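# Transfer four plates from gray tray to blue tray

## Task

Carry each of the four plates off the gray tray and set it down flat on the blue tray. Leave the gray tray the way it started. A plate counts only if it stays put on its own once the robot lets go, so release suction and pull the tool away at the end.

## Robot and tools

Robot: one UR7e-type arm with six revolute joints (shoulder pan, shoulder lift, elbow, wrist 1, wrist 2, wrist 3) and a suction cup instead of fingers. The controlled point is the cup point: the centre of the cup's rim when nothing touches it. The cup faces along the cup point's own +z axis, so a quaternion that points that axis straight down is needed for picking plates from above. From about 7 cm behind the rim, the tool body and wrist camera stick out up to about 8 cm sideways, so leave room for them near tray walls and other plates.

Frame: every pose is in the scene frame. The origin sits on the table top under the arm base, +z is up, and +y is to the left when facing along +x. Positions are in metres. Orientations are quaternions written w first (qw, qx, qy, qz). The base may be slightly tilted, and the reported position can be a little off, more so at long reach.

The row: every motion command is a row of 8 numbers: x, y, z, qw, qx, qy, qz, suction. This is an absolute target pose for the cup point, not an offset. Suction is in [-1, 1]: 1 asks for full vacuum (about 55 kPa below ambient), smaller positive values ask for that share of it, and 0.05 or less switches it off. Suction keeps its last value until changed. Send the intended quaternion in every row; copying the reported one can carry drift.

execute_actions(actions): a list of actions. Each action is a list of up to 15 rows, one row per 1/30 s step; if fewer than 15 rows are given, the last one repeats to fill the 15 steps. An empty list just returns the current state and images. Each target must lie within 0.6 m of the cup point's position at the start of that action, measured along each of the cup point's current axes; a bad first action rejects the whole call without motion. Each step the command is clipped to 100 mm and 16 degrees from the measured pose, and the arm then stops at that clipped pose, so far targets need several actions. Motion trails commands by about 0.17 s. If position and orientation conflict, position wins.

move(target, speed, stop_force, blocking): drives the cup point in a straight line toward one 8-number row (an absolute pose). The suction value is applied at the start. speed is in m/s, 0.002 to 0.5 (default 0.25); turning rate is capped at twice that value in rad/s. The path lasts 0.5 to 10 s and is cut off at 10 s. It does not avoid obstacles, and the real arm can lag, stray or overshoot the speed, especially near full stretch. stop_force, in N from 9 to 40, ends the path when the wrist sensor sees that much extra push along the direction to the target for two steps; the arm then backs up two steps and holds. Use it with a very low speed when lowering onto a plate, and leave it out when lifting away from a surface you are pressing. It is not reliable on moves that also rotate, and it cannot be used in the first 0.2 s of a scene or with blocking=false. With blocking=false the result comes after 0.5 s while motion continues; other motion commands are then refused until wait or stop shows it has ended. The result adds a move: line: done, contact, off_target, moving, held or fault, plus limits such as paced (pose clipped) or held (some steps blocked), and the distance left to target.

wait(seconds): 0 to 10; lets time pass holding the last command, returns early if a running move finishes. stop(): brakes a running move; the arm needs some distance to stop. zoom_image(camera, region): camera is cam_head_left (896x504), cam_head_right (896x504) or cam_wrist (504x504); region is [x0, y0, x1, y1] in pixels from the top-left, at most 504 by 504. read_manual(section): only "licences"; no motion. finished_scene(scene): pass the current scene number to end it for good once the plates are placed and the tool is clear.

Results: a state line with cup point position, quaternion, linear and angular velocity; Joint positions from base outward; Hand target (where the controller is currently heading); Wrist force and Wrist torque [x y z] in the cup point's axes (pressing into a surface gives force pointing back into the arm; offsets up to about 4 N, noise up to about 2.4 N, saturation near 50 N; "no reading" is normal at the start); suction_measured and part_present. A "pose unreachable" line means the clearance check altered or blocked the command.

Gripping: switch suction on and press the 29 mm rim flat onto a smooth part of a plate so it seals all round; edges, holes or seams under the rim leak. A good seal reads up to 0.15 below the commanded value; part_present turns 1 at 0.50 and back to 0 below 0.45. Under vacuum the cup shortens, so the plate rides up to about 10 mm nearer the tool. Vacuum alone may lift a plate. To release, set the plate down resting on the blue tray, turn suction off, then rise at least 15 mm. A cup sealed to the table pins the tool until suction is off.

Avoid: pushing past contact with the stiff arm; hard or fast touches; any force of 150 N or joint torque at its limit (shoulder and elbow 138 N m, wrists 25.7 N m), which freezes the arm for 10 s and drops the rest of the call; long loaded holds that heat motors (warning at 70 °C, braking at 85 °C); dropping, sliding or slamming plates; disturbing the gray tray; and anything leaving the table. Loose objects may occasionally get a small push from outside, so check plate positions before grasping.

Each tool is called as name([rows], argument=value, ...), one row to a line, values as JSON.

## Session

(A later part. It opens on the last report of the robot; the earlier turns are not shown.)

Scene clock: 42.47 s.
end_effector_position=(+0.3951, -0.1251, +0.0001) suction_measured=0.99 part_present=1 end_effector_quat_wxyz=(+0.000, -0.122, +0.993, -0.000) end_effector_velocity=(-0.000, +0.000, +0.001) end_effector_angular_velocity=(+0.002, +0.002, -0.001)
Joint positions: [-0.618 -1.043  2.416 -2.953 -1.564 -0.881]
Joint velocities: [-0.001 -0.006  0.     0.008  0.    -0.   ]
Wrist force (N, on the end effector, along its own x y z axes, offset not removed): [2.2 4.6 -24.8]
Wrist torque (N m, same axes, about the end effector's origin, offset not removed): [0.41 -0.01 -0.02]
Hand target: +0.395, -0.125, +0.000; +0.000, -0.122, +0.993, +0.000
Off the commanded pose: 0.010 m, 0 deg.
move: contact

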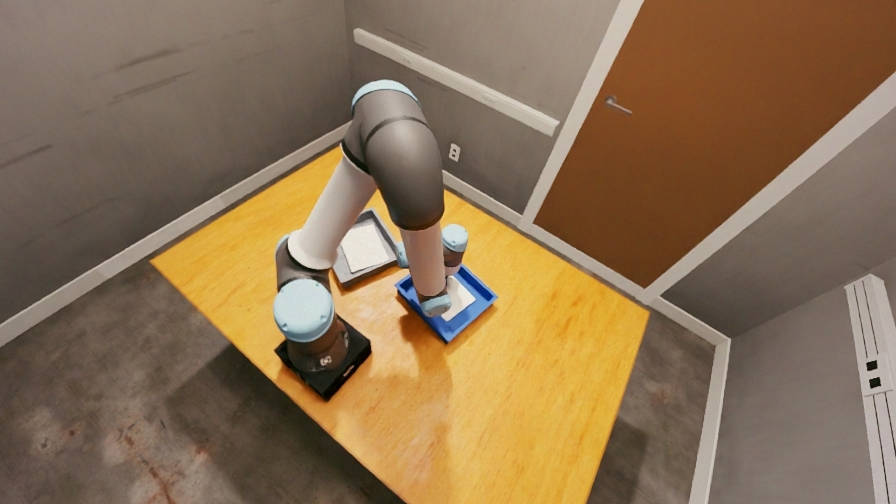

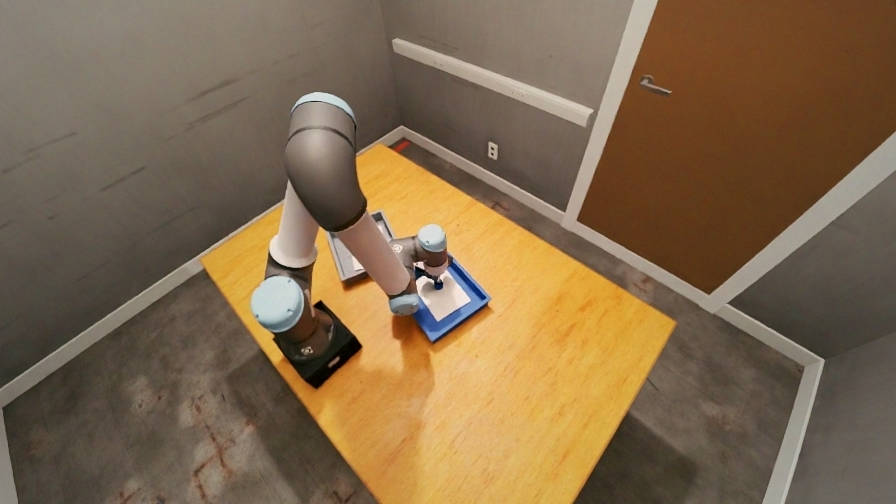

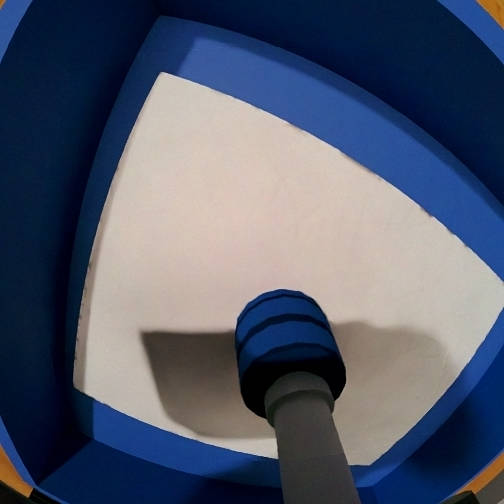

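Plates ~6 mm thick.

execute_actions([
  [[0.395,-0.125,0.001,0,-0.122,0.9925,0,0]],
])

move(target=[0.395,-0.125,0.08,0,-0.122,0.9925,0,0])

move(target=[0.33,0.19,0.11,0,0,1,0,0], speed=0.4)

Scene clock: 46.33 s.
end_effector_position=(+0.3950, -0.1250, +0.0010) suction_measured=0.00 part_present=0 end_effector_quat_wxyz=(+0.000, -0.122, +0.993, +0.000) end_effector_velocity=(+0.000, +0.000, +0.000) end_effector_angular_velocity=(-0.000, -0.000, +0.002)
Joint positions: [-0.618 -1.046  2.416 -2.95  -1.564 -0.881]
Joint velocities: [ 0.001  0.     0.    -0.    -0.    -0.001]
Wrist force (N, on the end effector, along its own x y z axes, offset not removed): [-2.7 -1.0 -9.3]
Wrist torque (N m, same axes, about the end effector's origin, offset not removed): [-0.26 0.34 0.04]
Hand target: +0.395, -0.125, +0.001; +0.000, -0.122, +0.993, -0.000
Off the commanded pose: 0.000 m, 0 deg.

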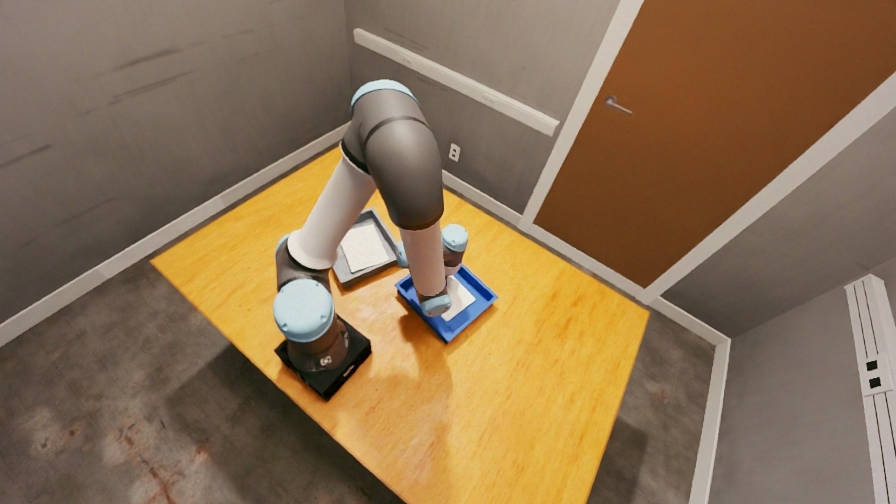

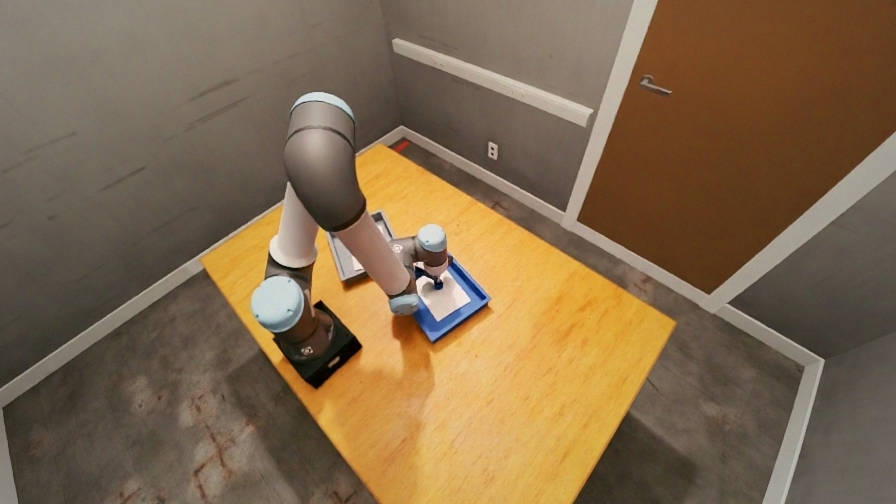

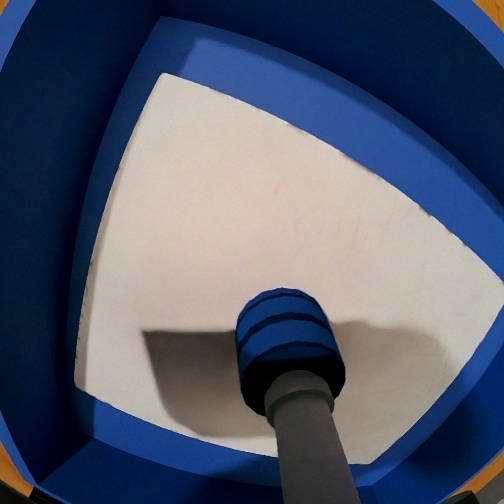

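Scene clock: 47.33 s.
end_effector_position=(+0.3949, -0.1249, +0.0800) suction_measured=0.00 part_present=0 end_effector_quat_wxyz=(+0.000, -0.122, +0.993, -0.000) end_effector_velocity=(-0.001, +0.000, +0.001) end_effector_angular_velocity=(+0.002, +0.003, +0.001)
Joint positions: [-0.619 -1.31   2.403 -2.672 -1.564 -0.882]
Joint velocities: [ 0.    -0.003 -0.001  0.009  0.    -0.001]
Wrist force (N, on the end effector, along its own x y z axes, offset not removed): [0.4 1.6 -0.3]
Wrist torque (N m, same axes, about the end effector's origin, offset not removed): [0.15 -0.06 -0.05]
Hand target: +0.395, -0.125, +0.080; -0.000, -0.122, +0.993, -0.000
Off the commanded pose: 0.000 m, 0 deg.
move: done

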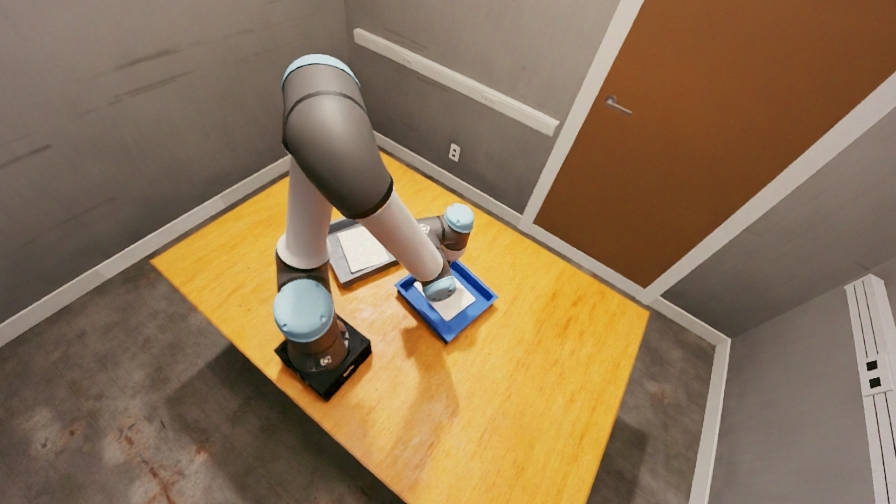

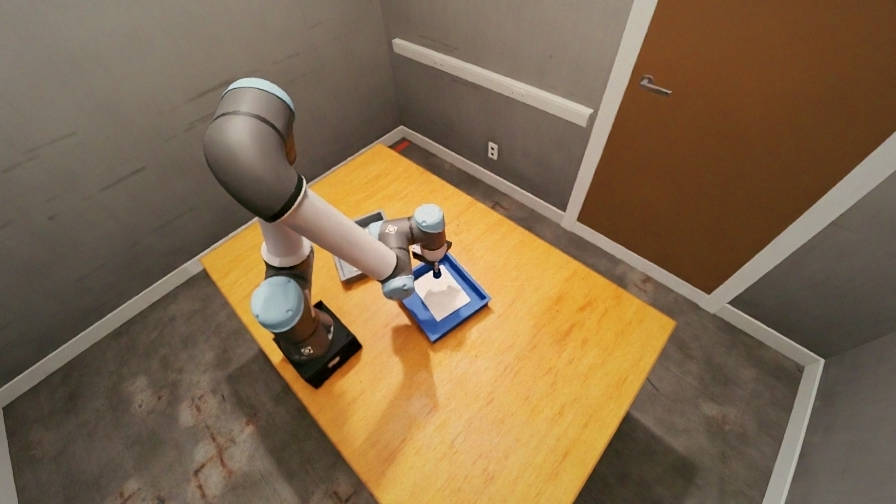

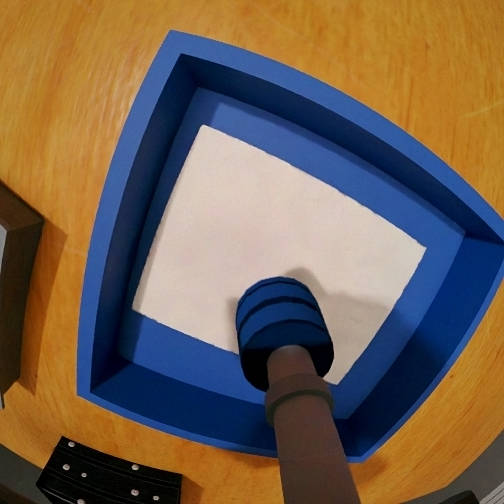

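Scene clock: 48.87 s.
end_effector_position=(+0.3305, +0.1909, +0.1100) suction_measured=0.00 part_present=0 end_effector_quat_wxyz=(+0.001, -0.000, +1.000, +0.002) end_effector_velocity=(-0.000, +0.002, -0.000) end_effector_angular_velocity=(-0.004, +0.003, -0.003)
Joint positions: [ 0.185 -1.466  2.471 -2.589 -1.569  0.166]
Joint velocities: [ 0.007  0.003 -0.006  0.006 -0.004  0.011]
Wrist force (N, on the end effector, along its own x y z axes, offset not removed): [-1.3 5.2 -1.9]
Wrist torque (N m, same axes, about the end effector's origin, offset not removed): [0.61 0.23 -0.03]
Hand target: +0.331, +0.191, +0.110; +0.000, +0.000, +1.000, +0.002
Off the commanded pose: 0.001 m, 0 deg.
move: done

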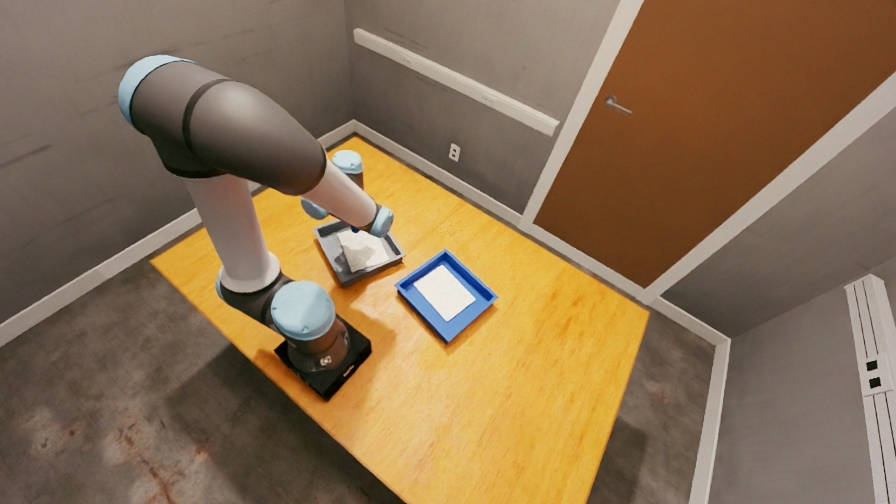

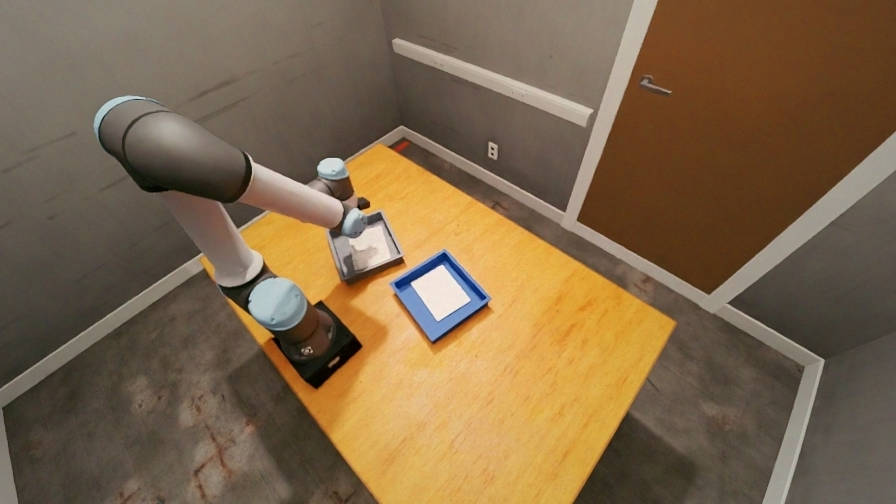

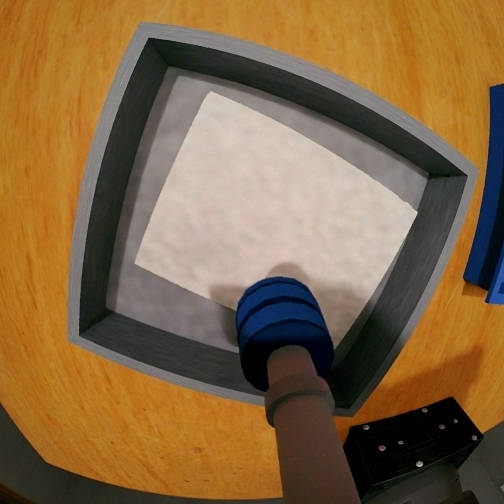

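move(target=[0.3565,0.19,0.019,0,0,1,0,1], speed=0.08)

wait(seconds=1.5)

move(target=[0.3565,0.19,0.085,0,0,1,0,1], speed=0.06)

zoom_image(camera="cam_head_left", region=[300,200,420,290])

Scene clock: 55.03 s.
end_effector_position=(+0.3566, +0.1900, +0.0191) suction_measured=0.51 part_present=1 end_effector_quat_wxyz=(-0.000, -0.000, +1.000, -0.000) end_effector_velocity=(+0.001, +0.000, -0.002) end_effector_angular_velocity=(-0.000, -0.001, -0.001)
Joint positions: [ 0.173 -1.116  2.446 -2.912 -1.572  0.154]
Joint velocities: [-0.     0.007 -0.002 -0.006 -0.     0.001]
Wrist force (N, on the end effector, along its own x y z axes, offset not removed): [-2.1 -1.1 0.4]
Wrist torque (N m, same axes, about the end effector's origin, offset not removed): [-0.24 0.25 -0.04]
Hand target: +0.357, +0.190, +0.019; +0.000, -0.000, +1.000, -0.000
Off the commanded pose: 0.000 m, 0 deg.
move: done

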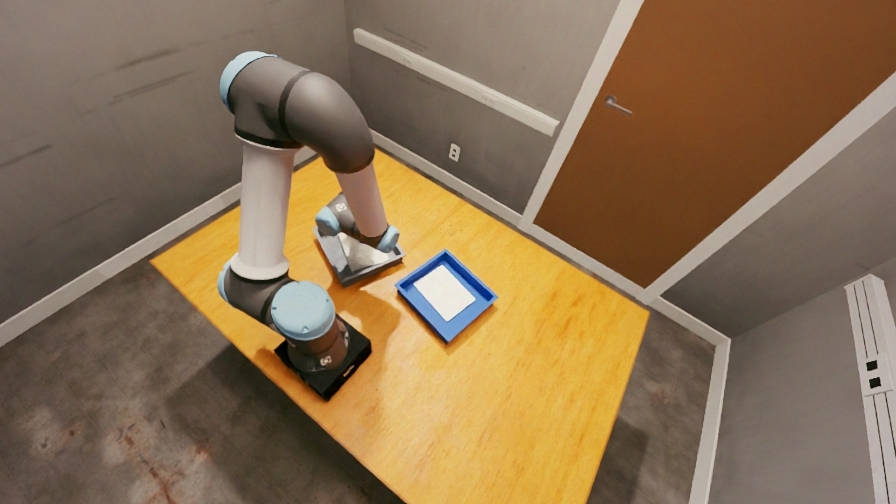

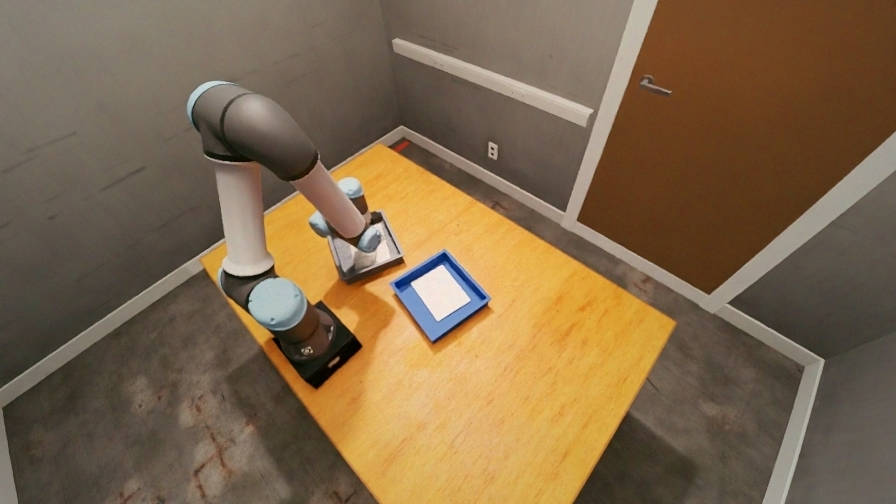

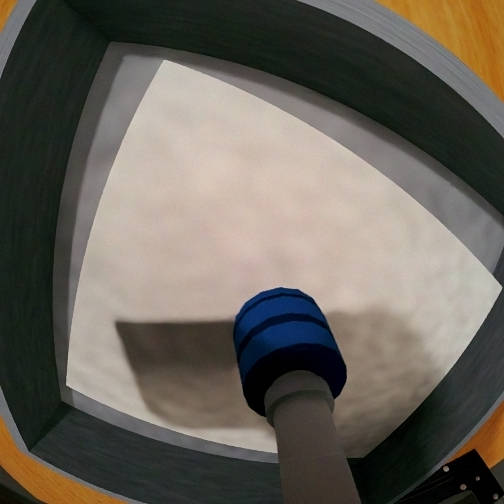

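Scene clock: 56.53 s.
end_effector_position=(+0.3567, +0.1900, +0.0189) suction_measured=1.00 part_present=1 end_effector_quat_wxyz=(+0.000, -0.000, +1.000, -0.000) end_effector_velocity=(-0.000, +0.000, -0.000) end_effector_angular_velocity=(-0.001, +0.001, +0.001)
Joint positions: [ 0.173 -1.116  2.446 -2.912 -1.572  0.154]
Joint velocities: [ 0.     0.    -0.     0.001 -0.    -0.001]
Wrist force (N, on the end effector, along its own x y z axes, offset not removed): [-0.4 -1.7 1.0]
Wrist torque (N m, same axes, about the end effector's origin, offset not removed): [-0.34 -0.11 -0.09]
Hand target: +0.357, +0.190, +0.019; +0.000, -0.000, +1.000, -0.000
Off the commanded pose: 0.000 m, 0 deg.
wait: 1.50 s; at rest by 0.17 s

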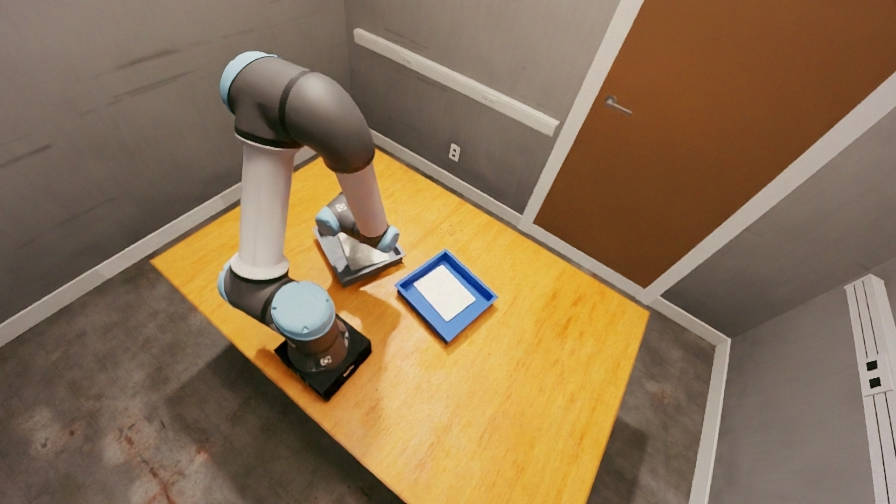

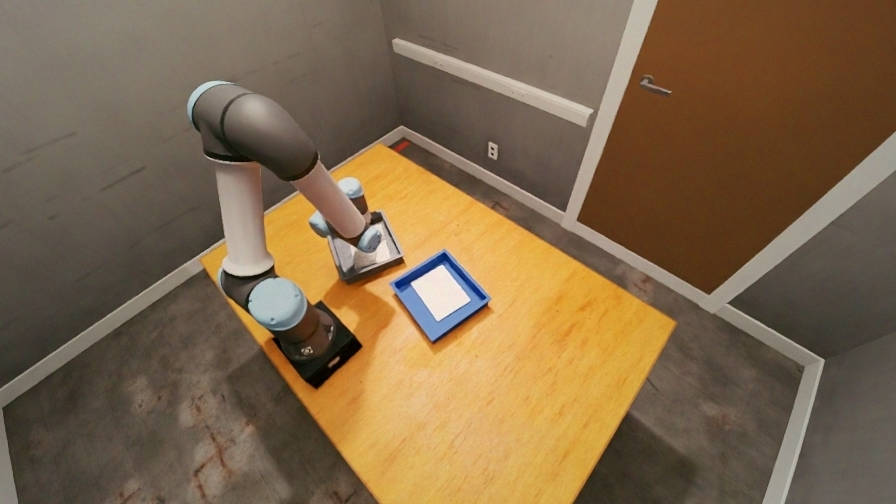

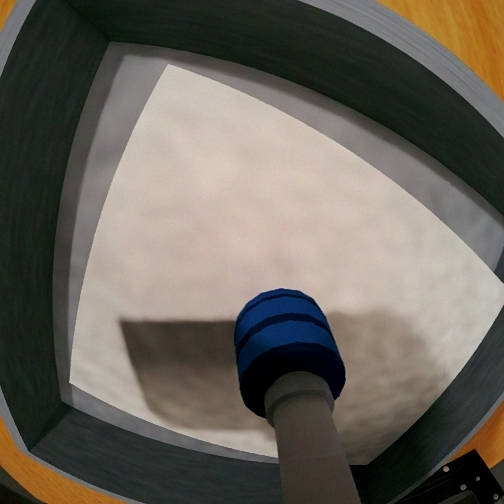

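Scene clock: 58.03 s.
end_effector_position=(+0.3563, +0.1900, +0.0849) suction_measured=0.98 part_present=1 end_effector_quat_wxyz=(+0.000, +0.000, +1.000, +0.000) end_effector_velocity=(-0.000, -0.000, +0.002) end_effector_angular_velocity=(-0.000, +0.002, +0.001)
Joint positions: [ 0.173 -1.342  2.428 -2.668 -1.572  0.154]
Joint velocities: [ 0.    -0.006 -0.002  0.01  -0.    -0.001]
Wrist force (N, on the end effector, along its own x y z axes, offset not removed): [0.7 0.1 1.1]
Wrist torque (N m, same axes, about the end effector's origin, offset not removed): [-0.16 -0.12 0.04]
Hand target: +0.356, +0.190, +0.085; +0.000, +0.000, +1.000, +0.000
Off the commanded pose: 0.000 m, 0 deg.
move: done

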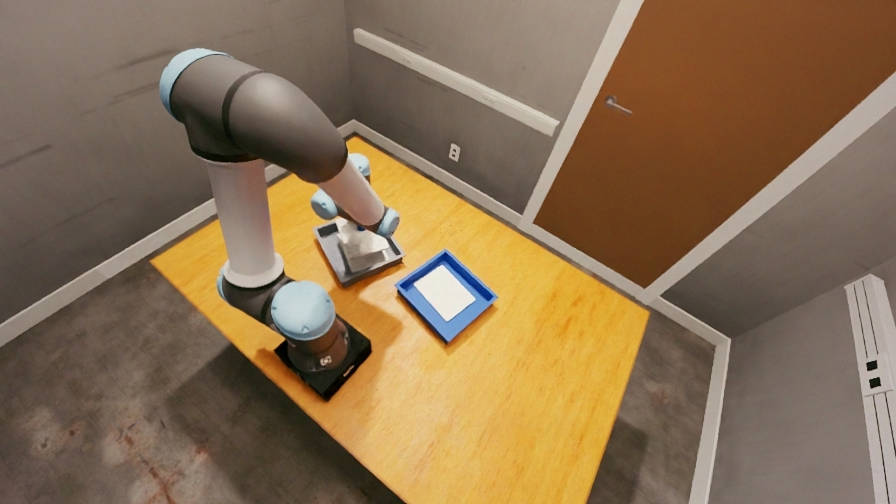

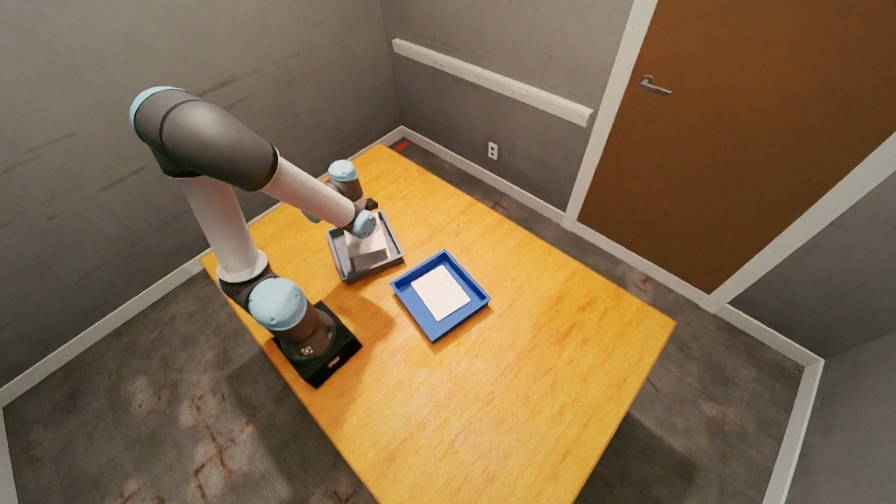

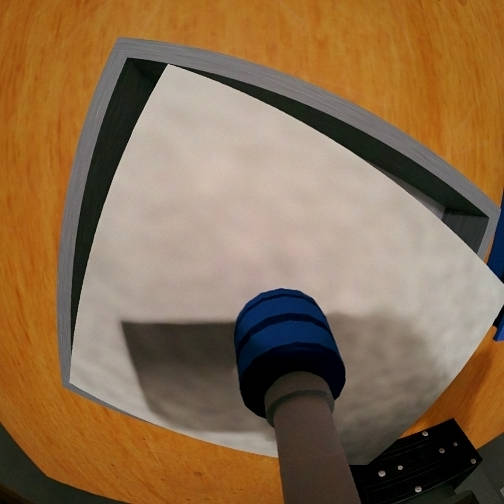

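Region (300, 200, 420, 290) of cam_head_left's 896x504 image, scaled by 4.200, with more detail than that image has; it fills the top 378 rows of this view, and the rest is white.

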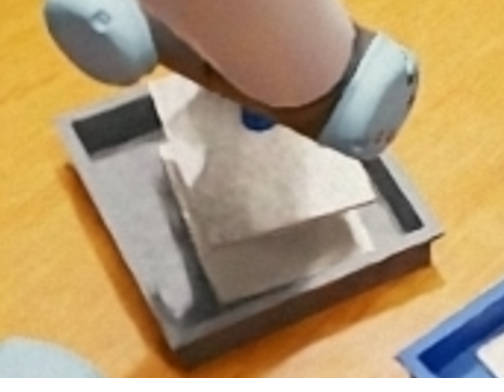

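move(target=[0.395,-0.128,0.075,0,-0.139,0.9903,0,1], speed=0.3)

move(target=[0.395,-0.128,0.012,0,-0.139,0.9903,0,1], speed=0.1)

move(target=[0.395,-0.128,-0.005,0,-0.139,0.9903,0,1], speed=0.004, stop_force=9)

Scene clock: 66.70 s.
end_effector_position=(+0.3943, -0.1289, +0.0751) suction_measured=1.00 part_present=1 end_effector_quat_wxyz=(-0.001, -0.139, +0.990, -0.002) end_effector_velocity=(+0.001, -0.002, -0.001) end_effector_angular_velocity=(+0.002, +0.000, +0.003)
Joint positions: [-0.626 -1.293  2.404 -2.691 -1.567 -0.923]
Joint velocities: [-0.003  0.004 -0.003  0.     0.001 -0.006]
Wrist force (N, on the end effector, along its own x y z axes, offset not removed): [-0.4 1.3 0.3]
Wrist torque (N m, same axes, about the end effector's origin, offset not removed): [0.00 -0.06 0.04]
Hand target: +0.394, -0.129, +0.075; -0.001, -0.139, +0.990, -0.002
Off the commanded pose: 0.001 m, 0 deg.
move: done

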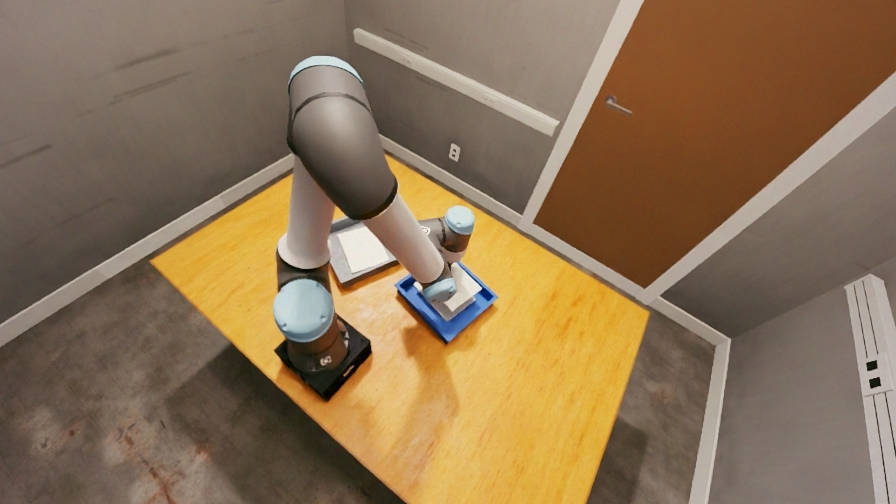

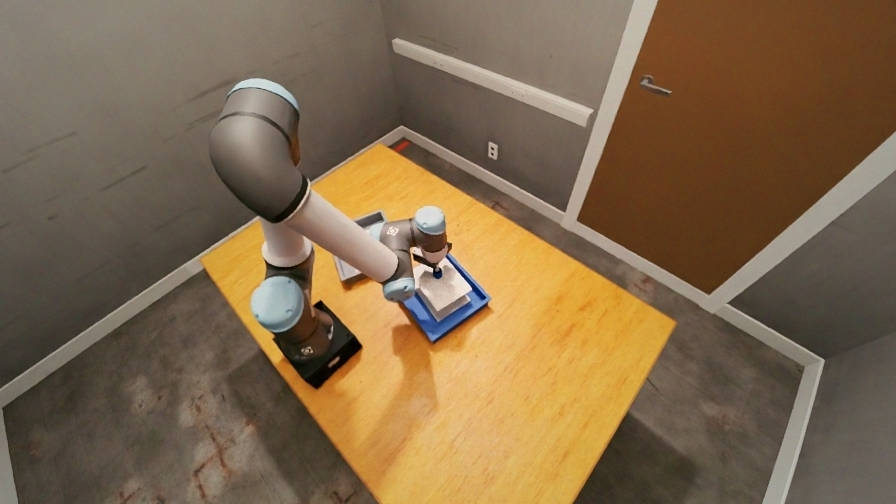

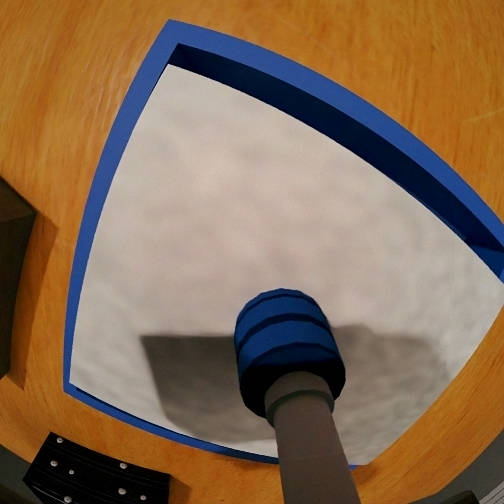

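Scene clock: 67.83 s.
end_effector_position=(+0.3951, -0.1281, +0.0121) suction_measured=0.98 part_present=1 end_effector_quat_wxyz=(-0.000, -0.139, +0.990, +0.000) end_effector_velocity=(+0.000, -0.000, -0.002) end_effector_angular_velocity=(+0.000, +0.000, -0.000)
Joint positions: [-0.624 -1.084  2.415 -2.911 -1.564 -0.922]
Joint velocities: [-0.     0.008 -0.002 -0.006 -0.     0.   ]
Wrist force (N, on the end effector, along its own x y z axes, offset not removed): [-0.4 1.3 1.2]
Wrist torque (N m, same axes, about the end effector's origin, offset not removed): [0.04 0.07 -0.01]
Hand target: +0.395, -0.128, +0.012; -0.000, -0.139, +0.990, +0.000
Off the commanded pose: 0.000 m, 0 deg.
move: done

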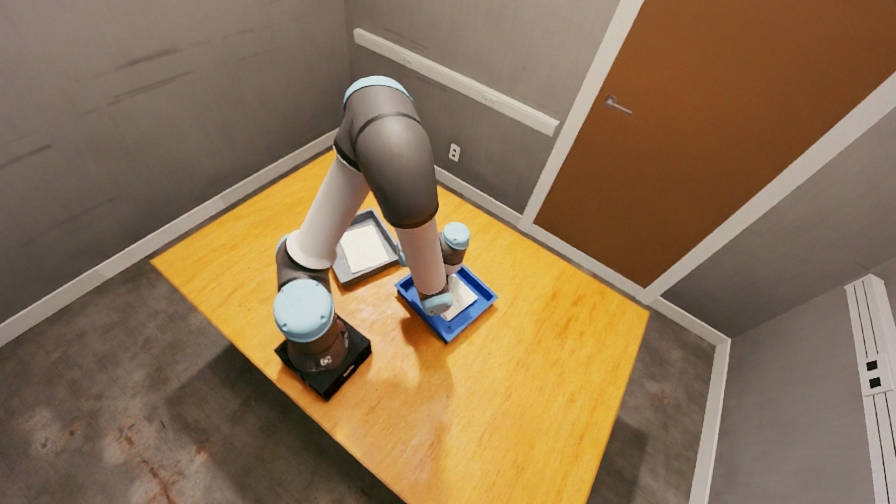

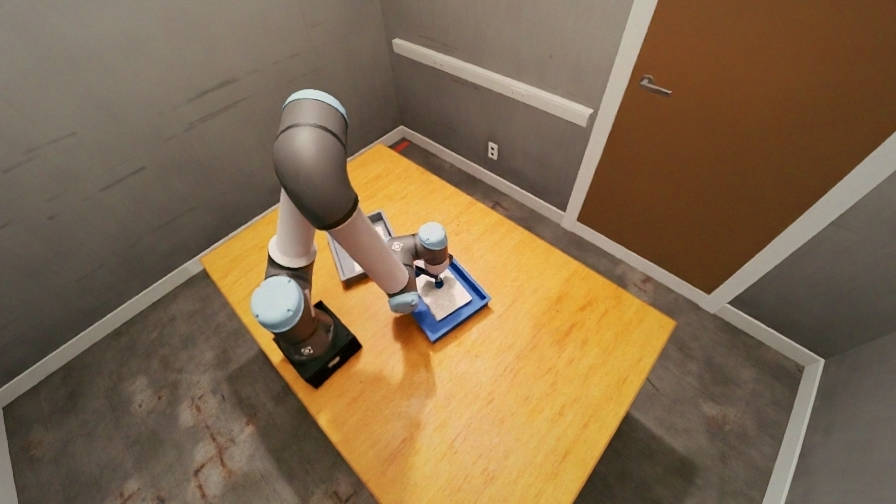

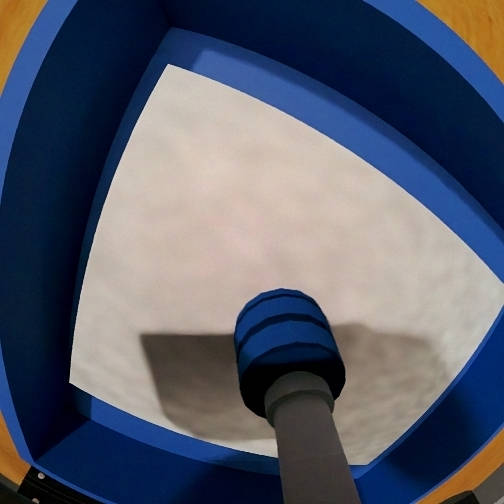

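Scene clock: 69.57 s.
end_effector_position=(+0.3951, -0.1281, +0.0066) suction_measured=0.99 part_present=1 end_effector_quat_wxyz=(+0.000, -0.139, +0.990, -0.000) end_effector_velocity=(-0.001, +0.001, +0.001) end_effector_angular_velocity=(+0.002, +0.003, -0.000)
Joint positions: [-0.624 -1.065  2.414 -2.929 -1.564 -0.922]
Joint velocities: [ 0.    -0.004 -0.     0.007  0.     0.   ]
Wrist force (N, on the end effector, along its own x y z axes, offset not removed): [-2.3 2.8 -15.3]
Wrist torque (N m, same axes, about the end effector's origin, offset not removed): [0.20 0.33 -0.01]
Hand target: +0.395, -0.128, +0.007; -0.000, -0.139, +0.990, +0.000
Off the commanded pose: 0.012 m, 0 deg.
move: contact

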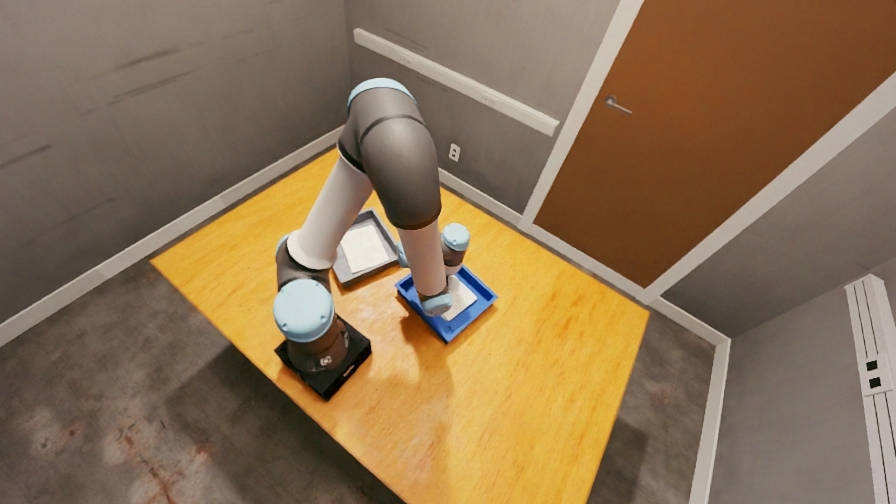

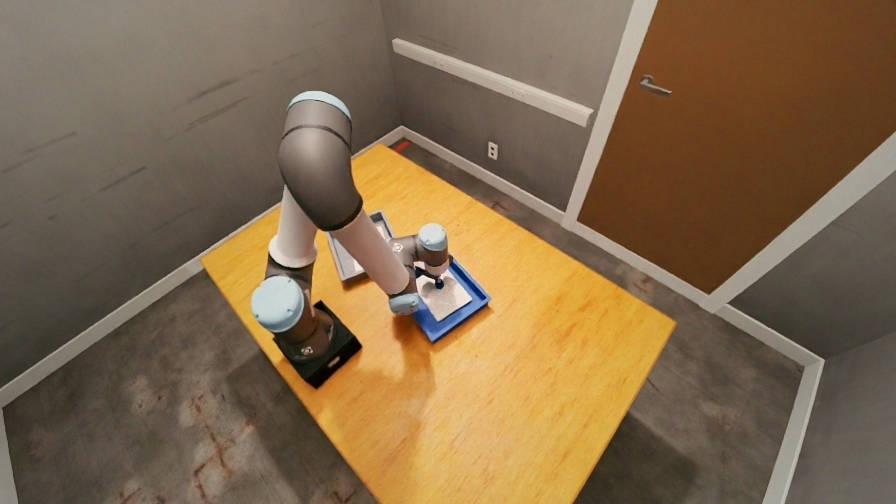

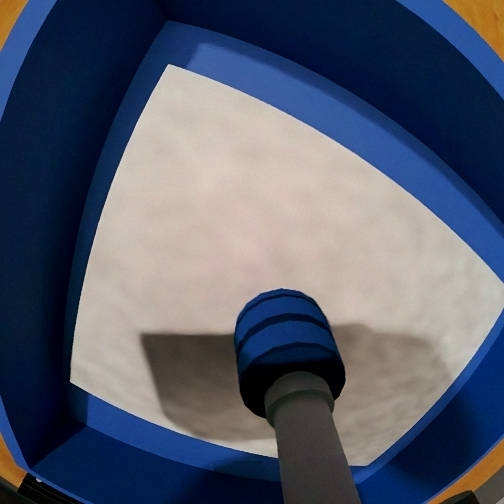

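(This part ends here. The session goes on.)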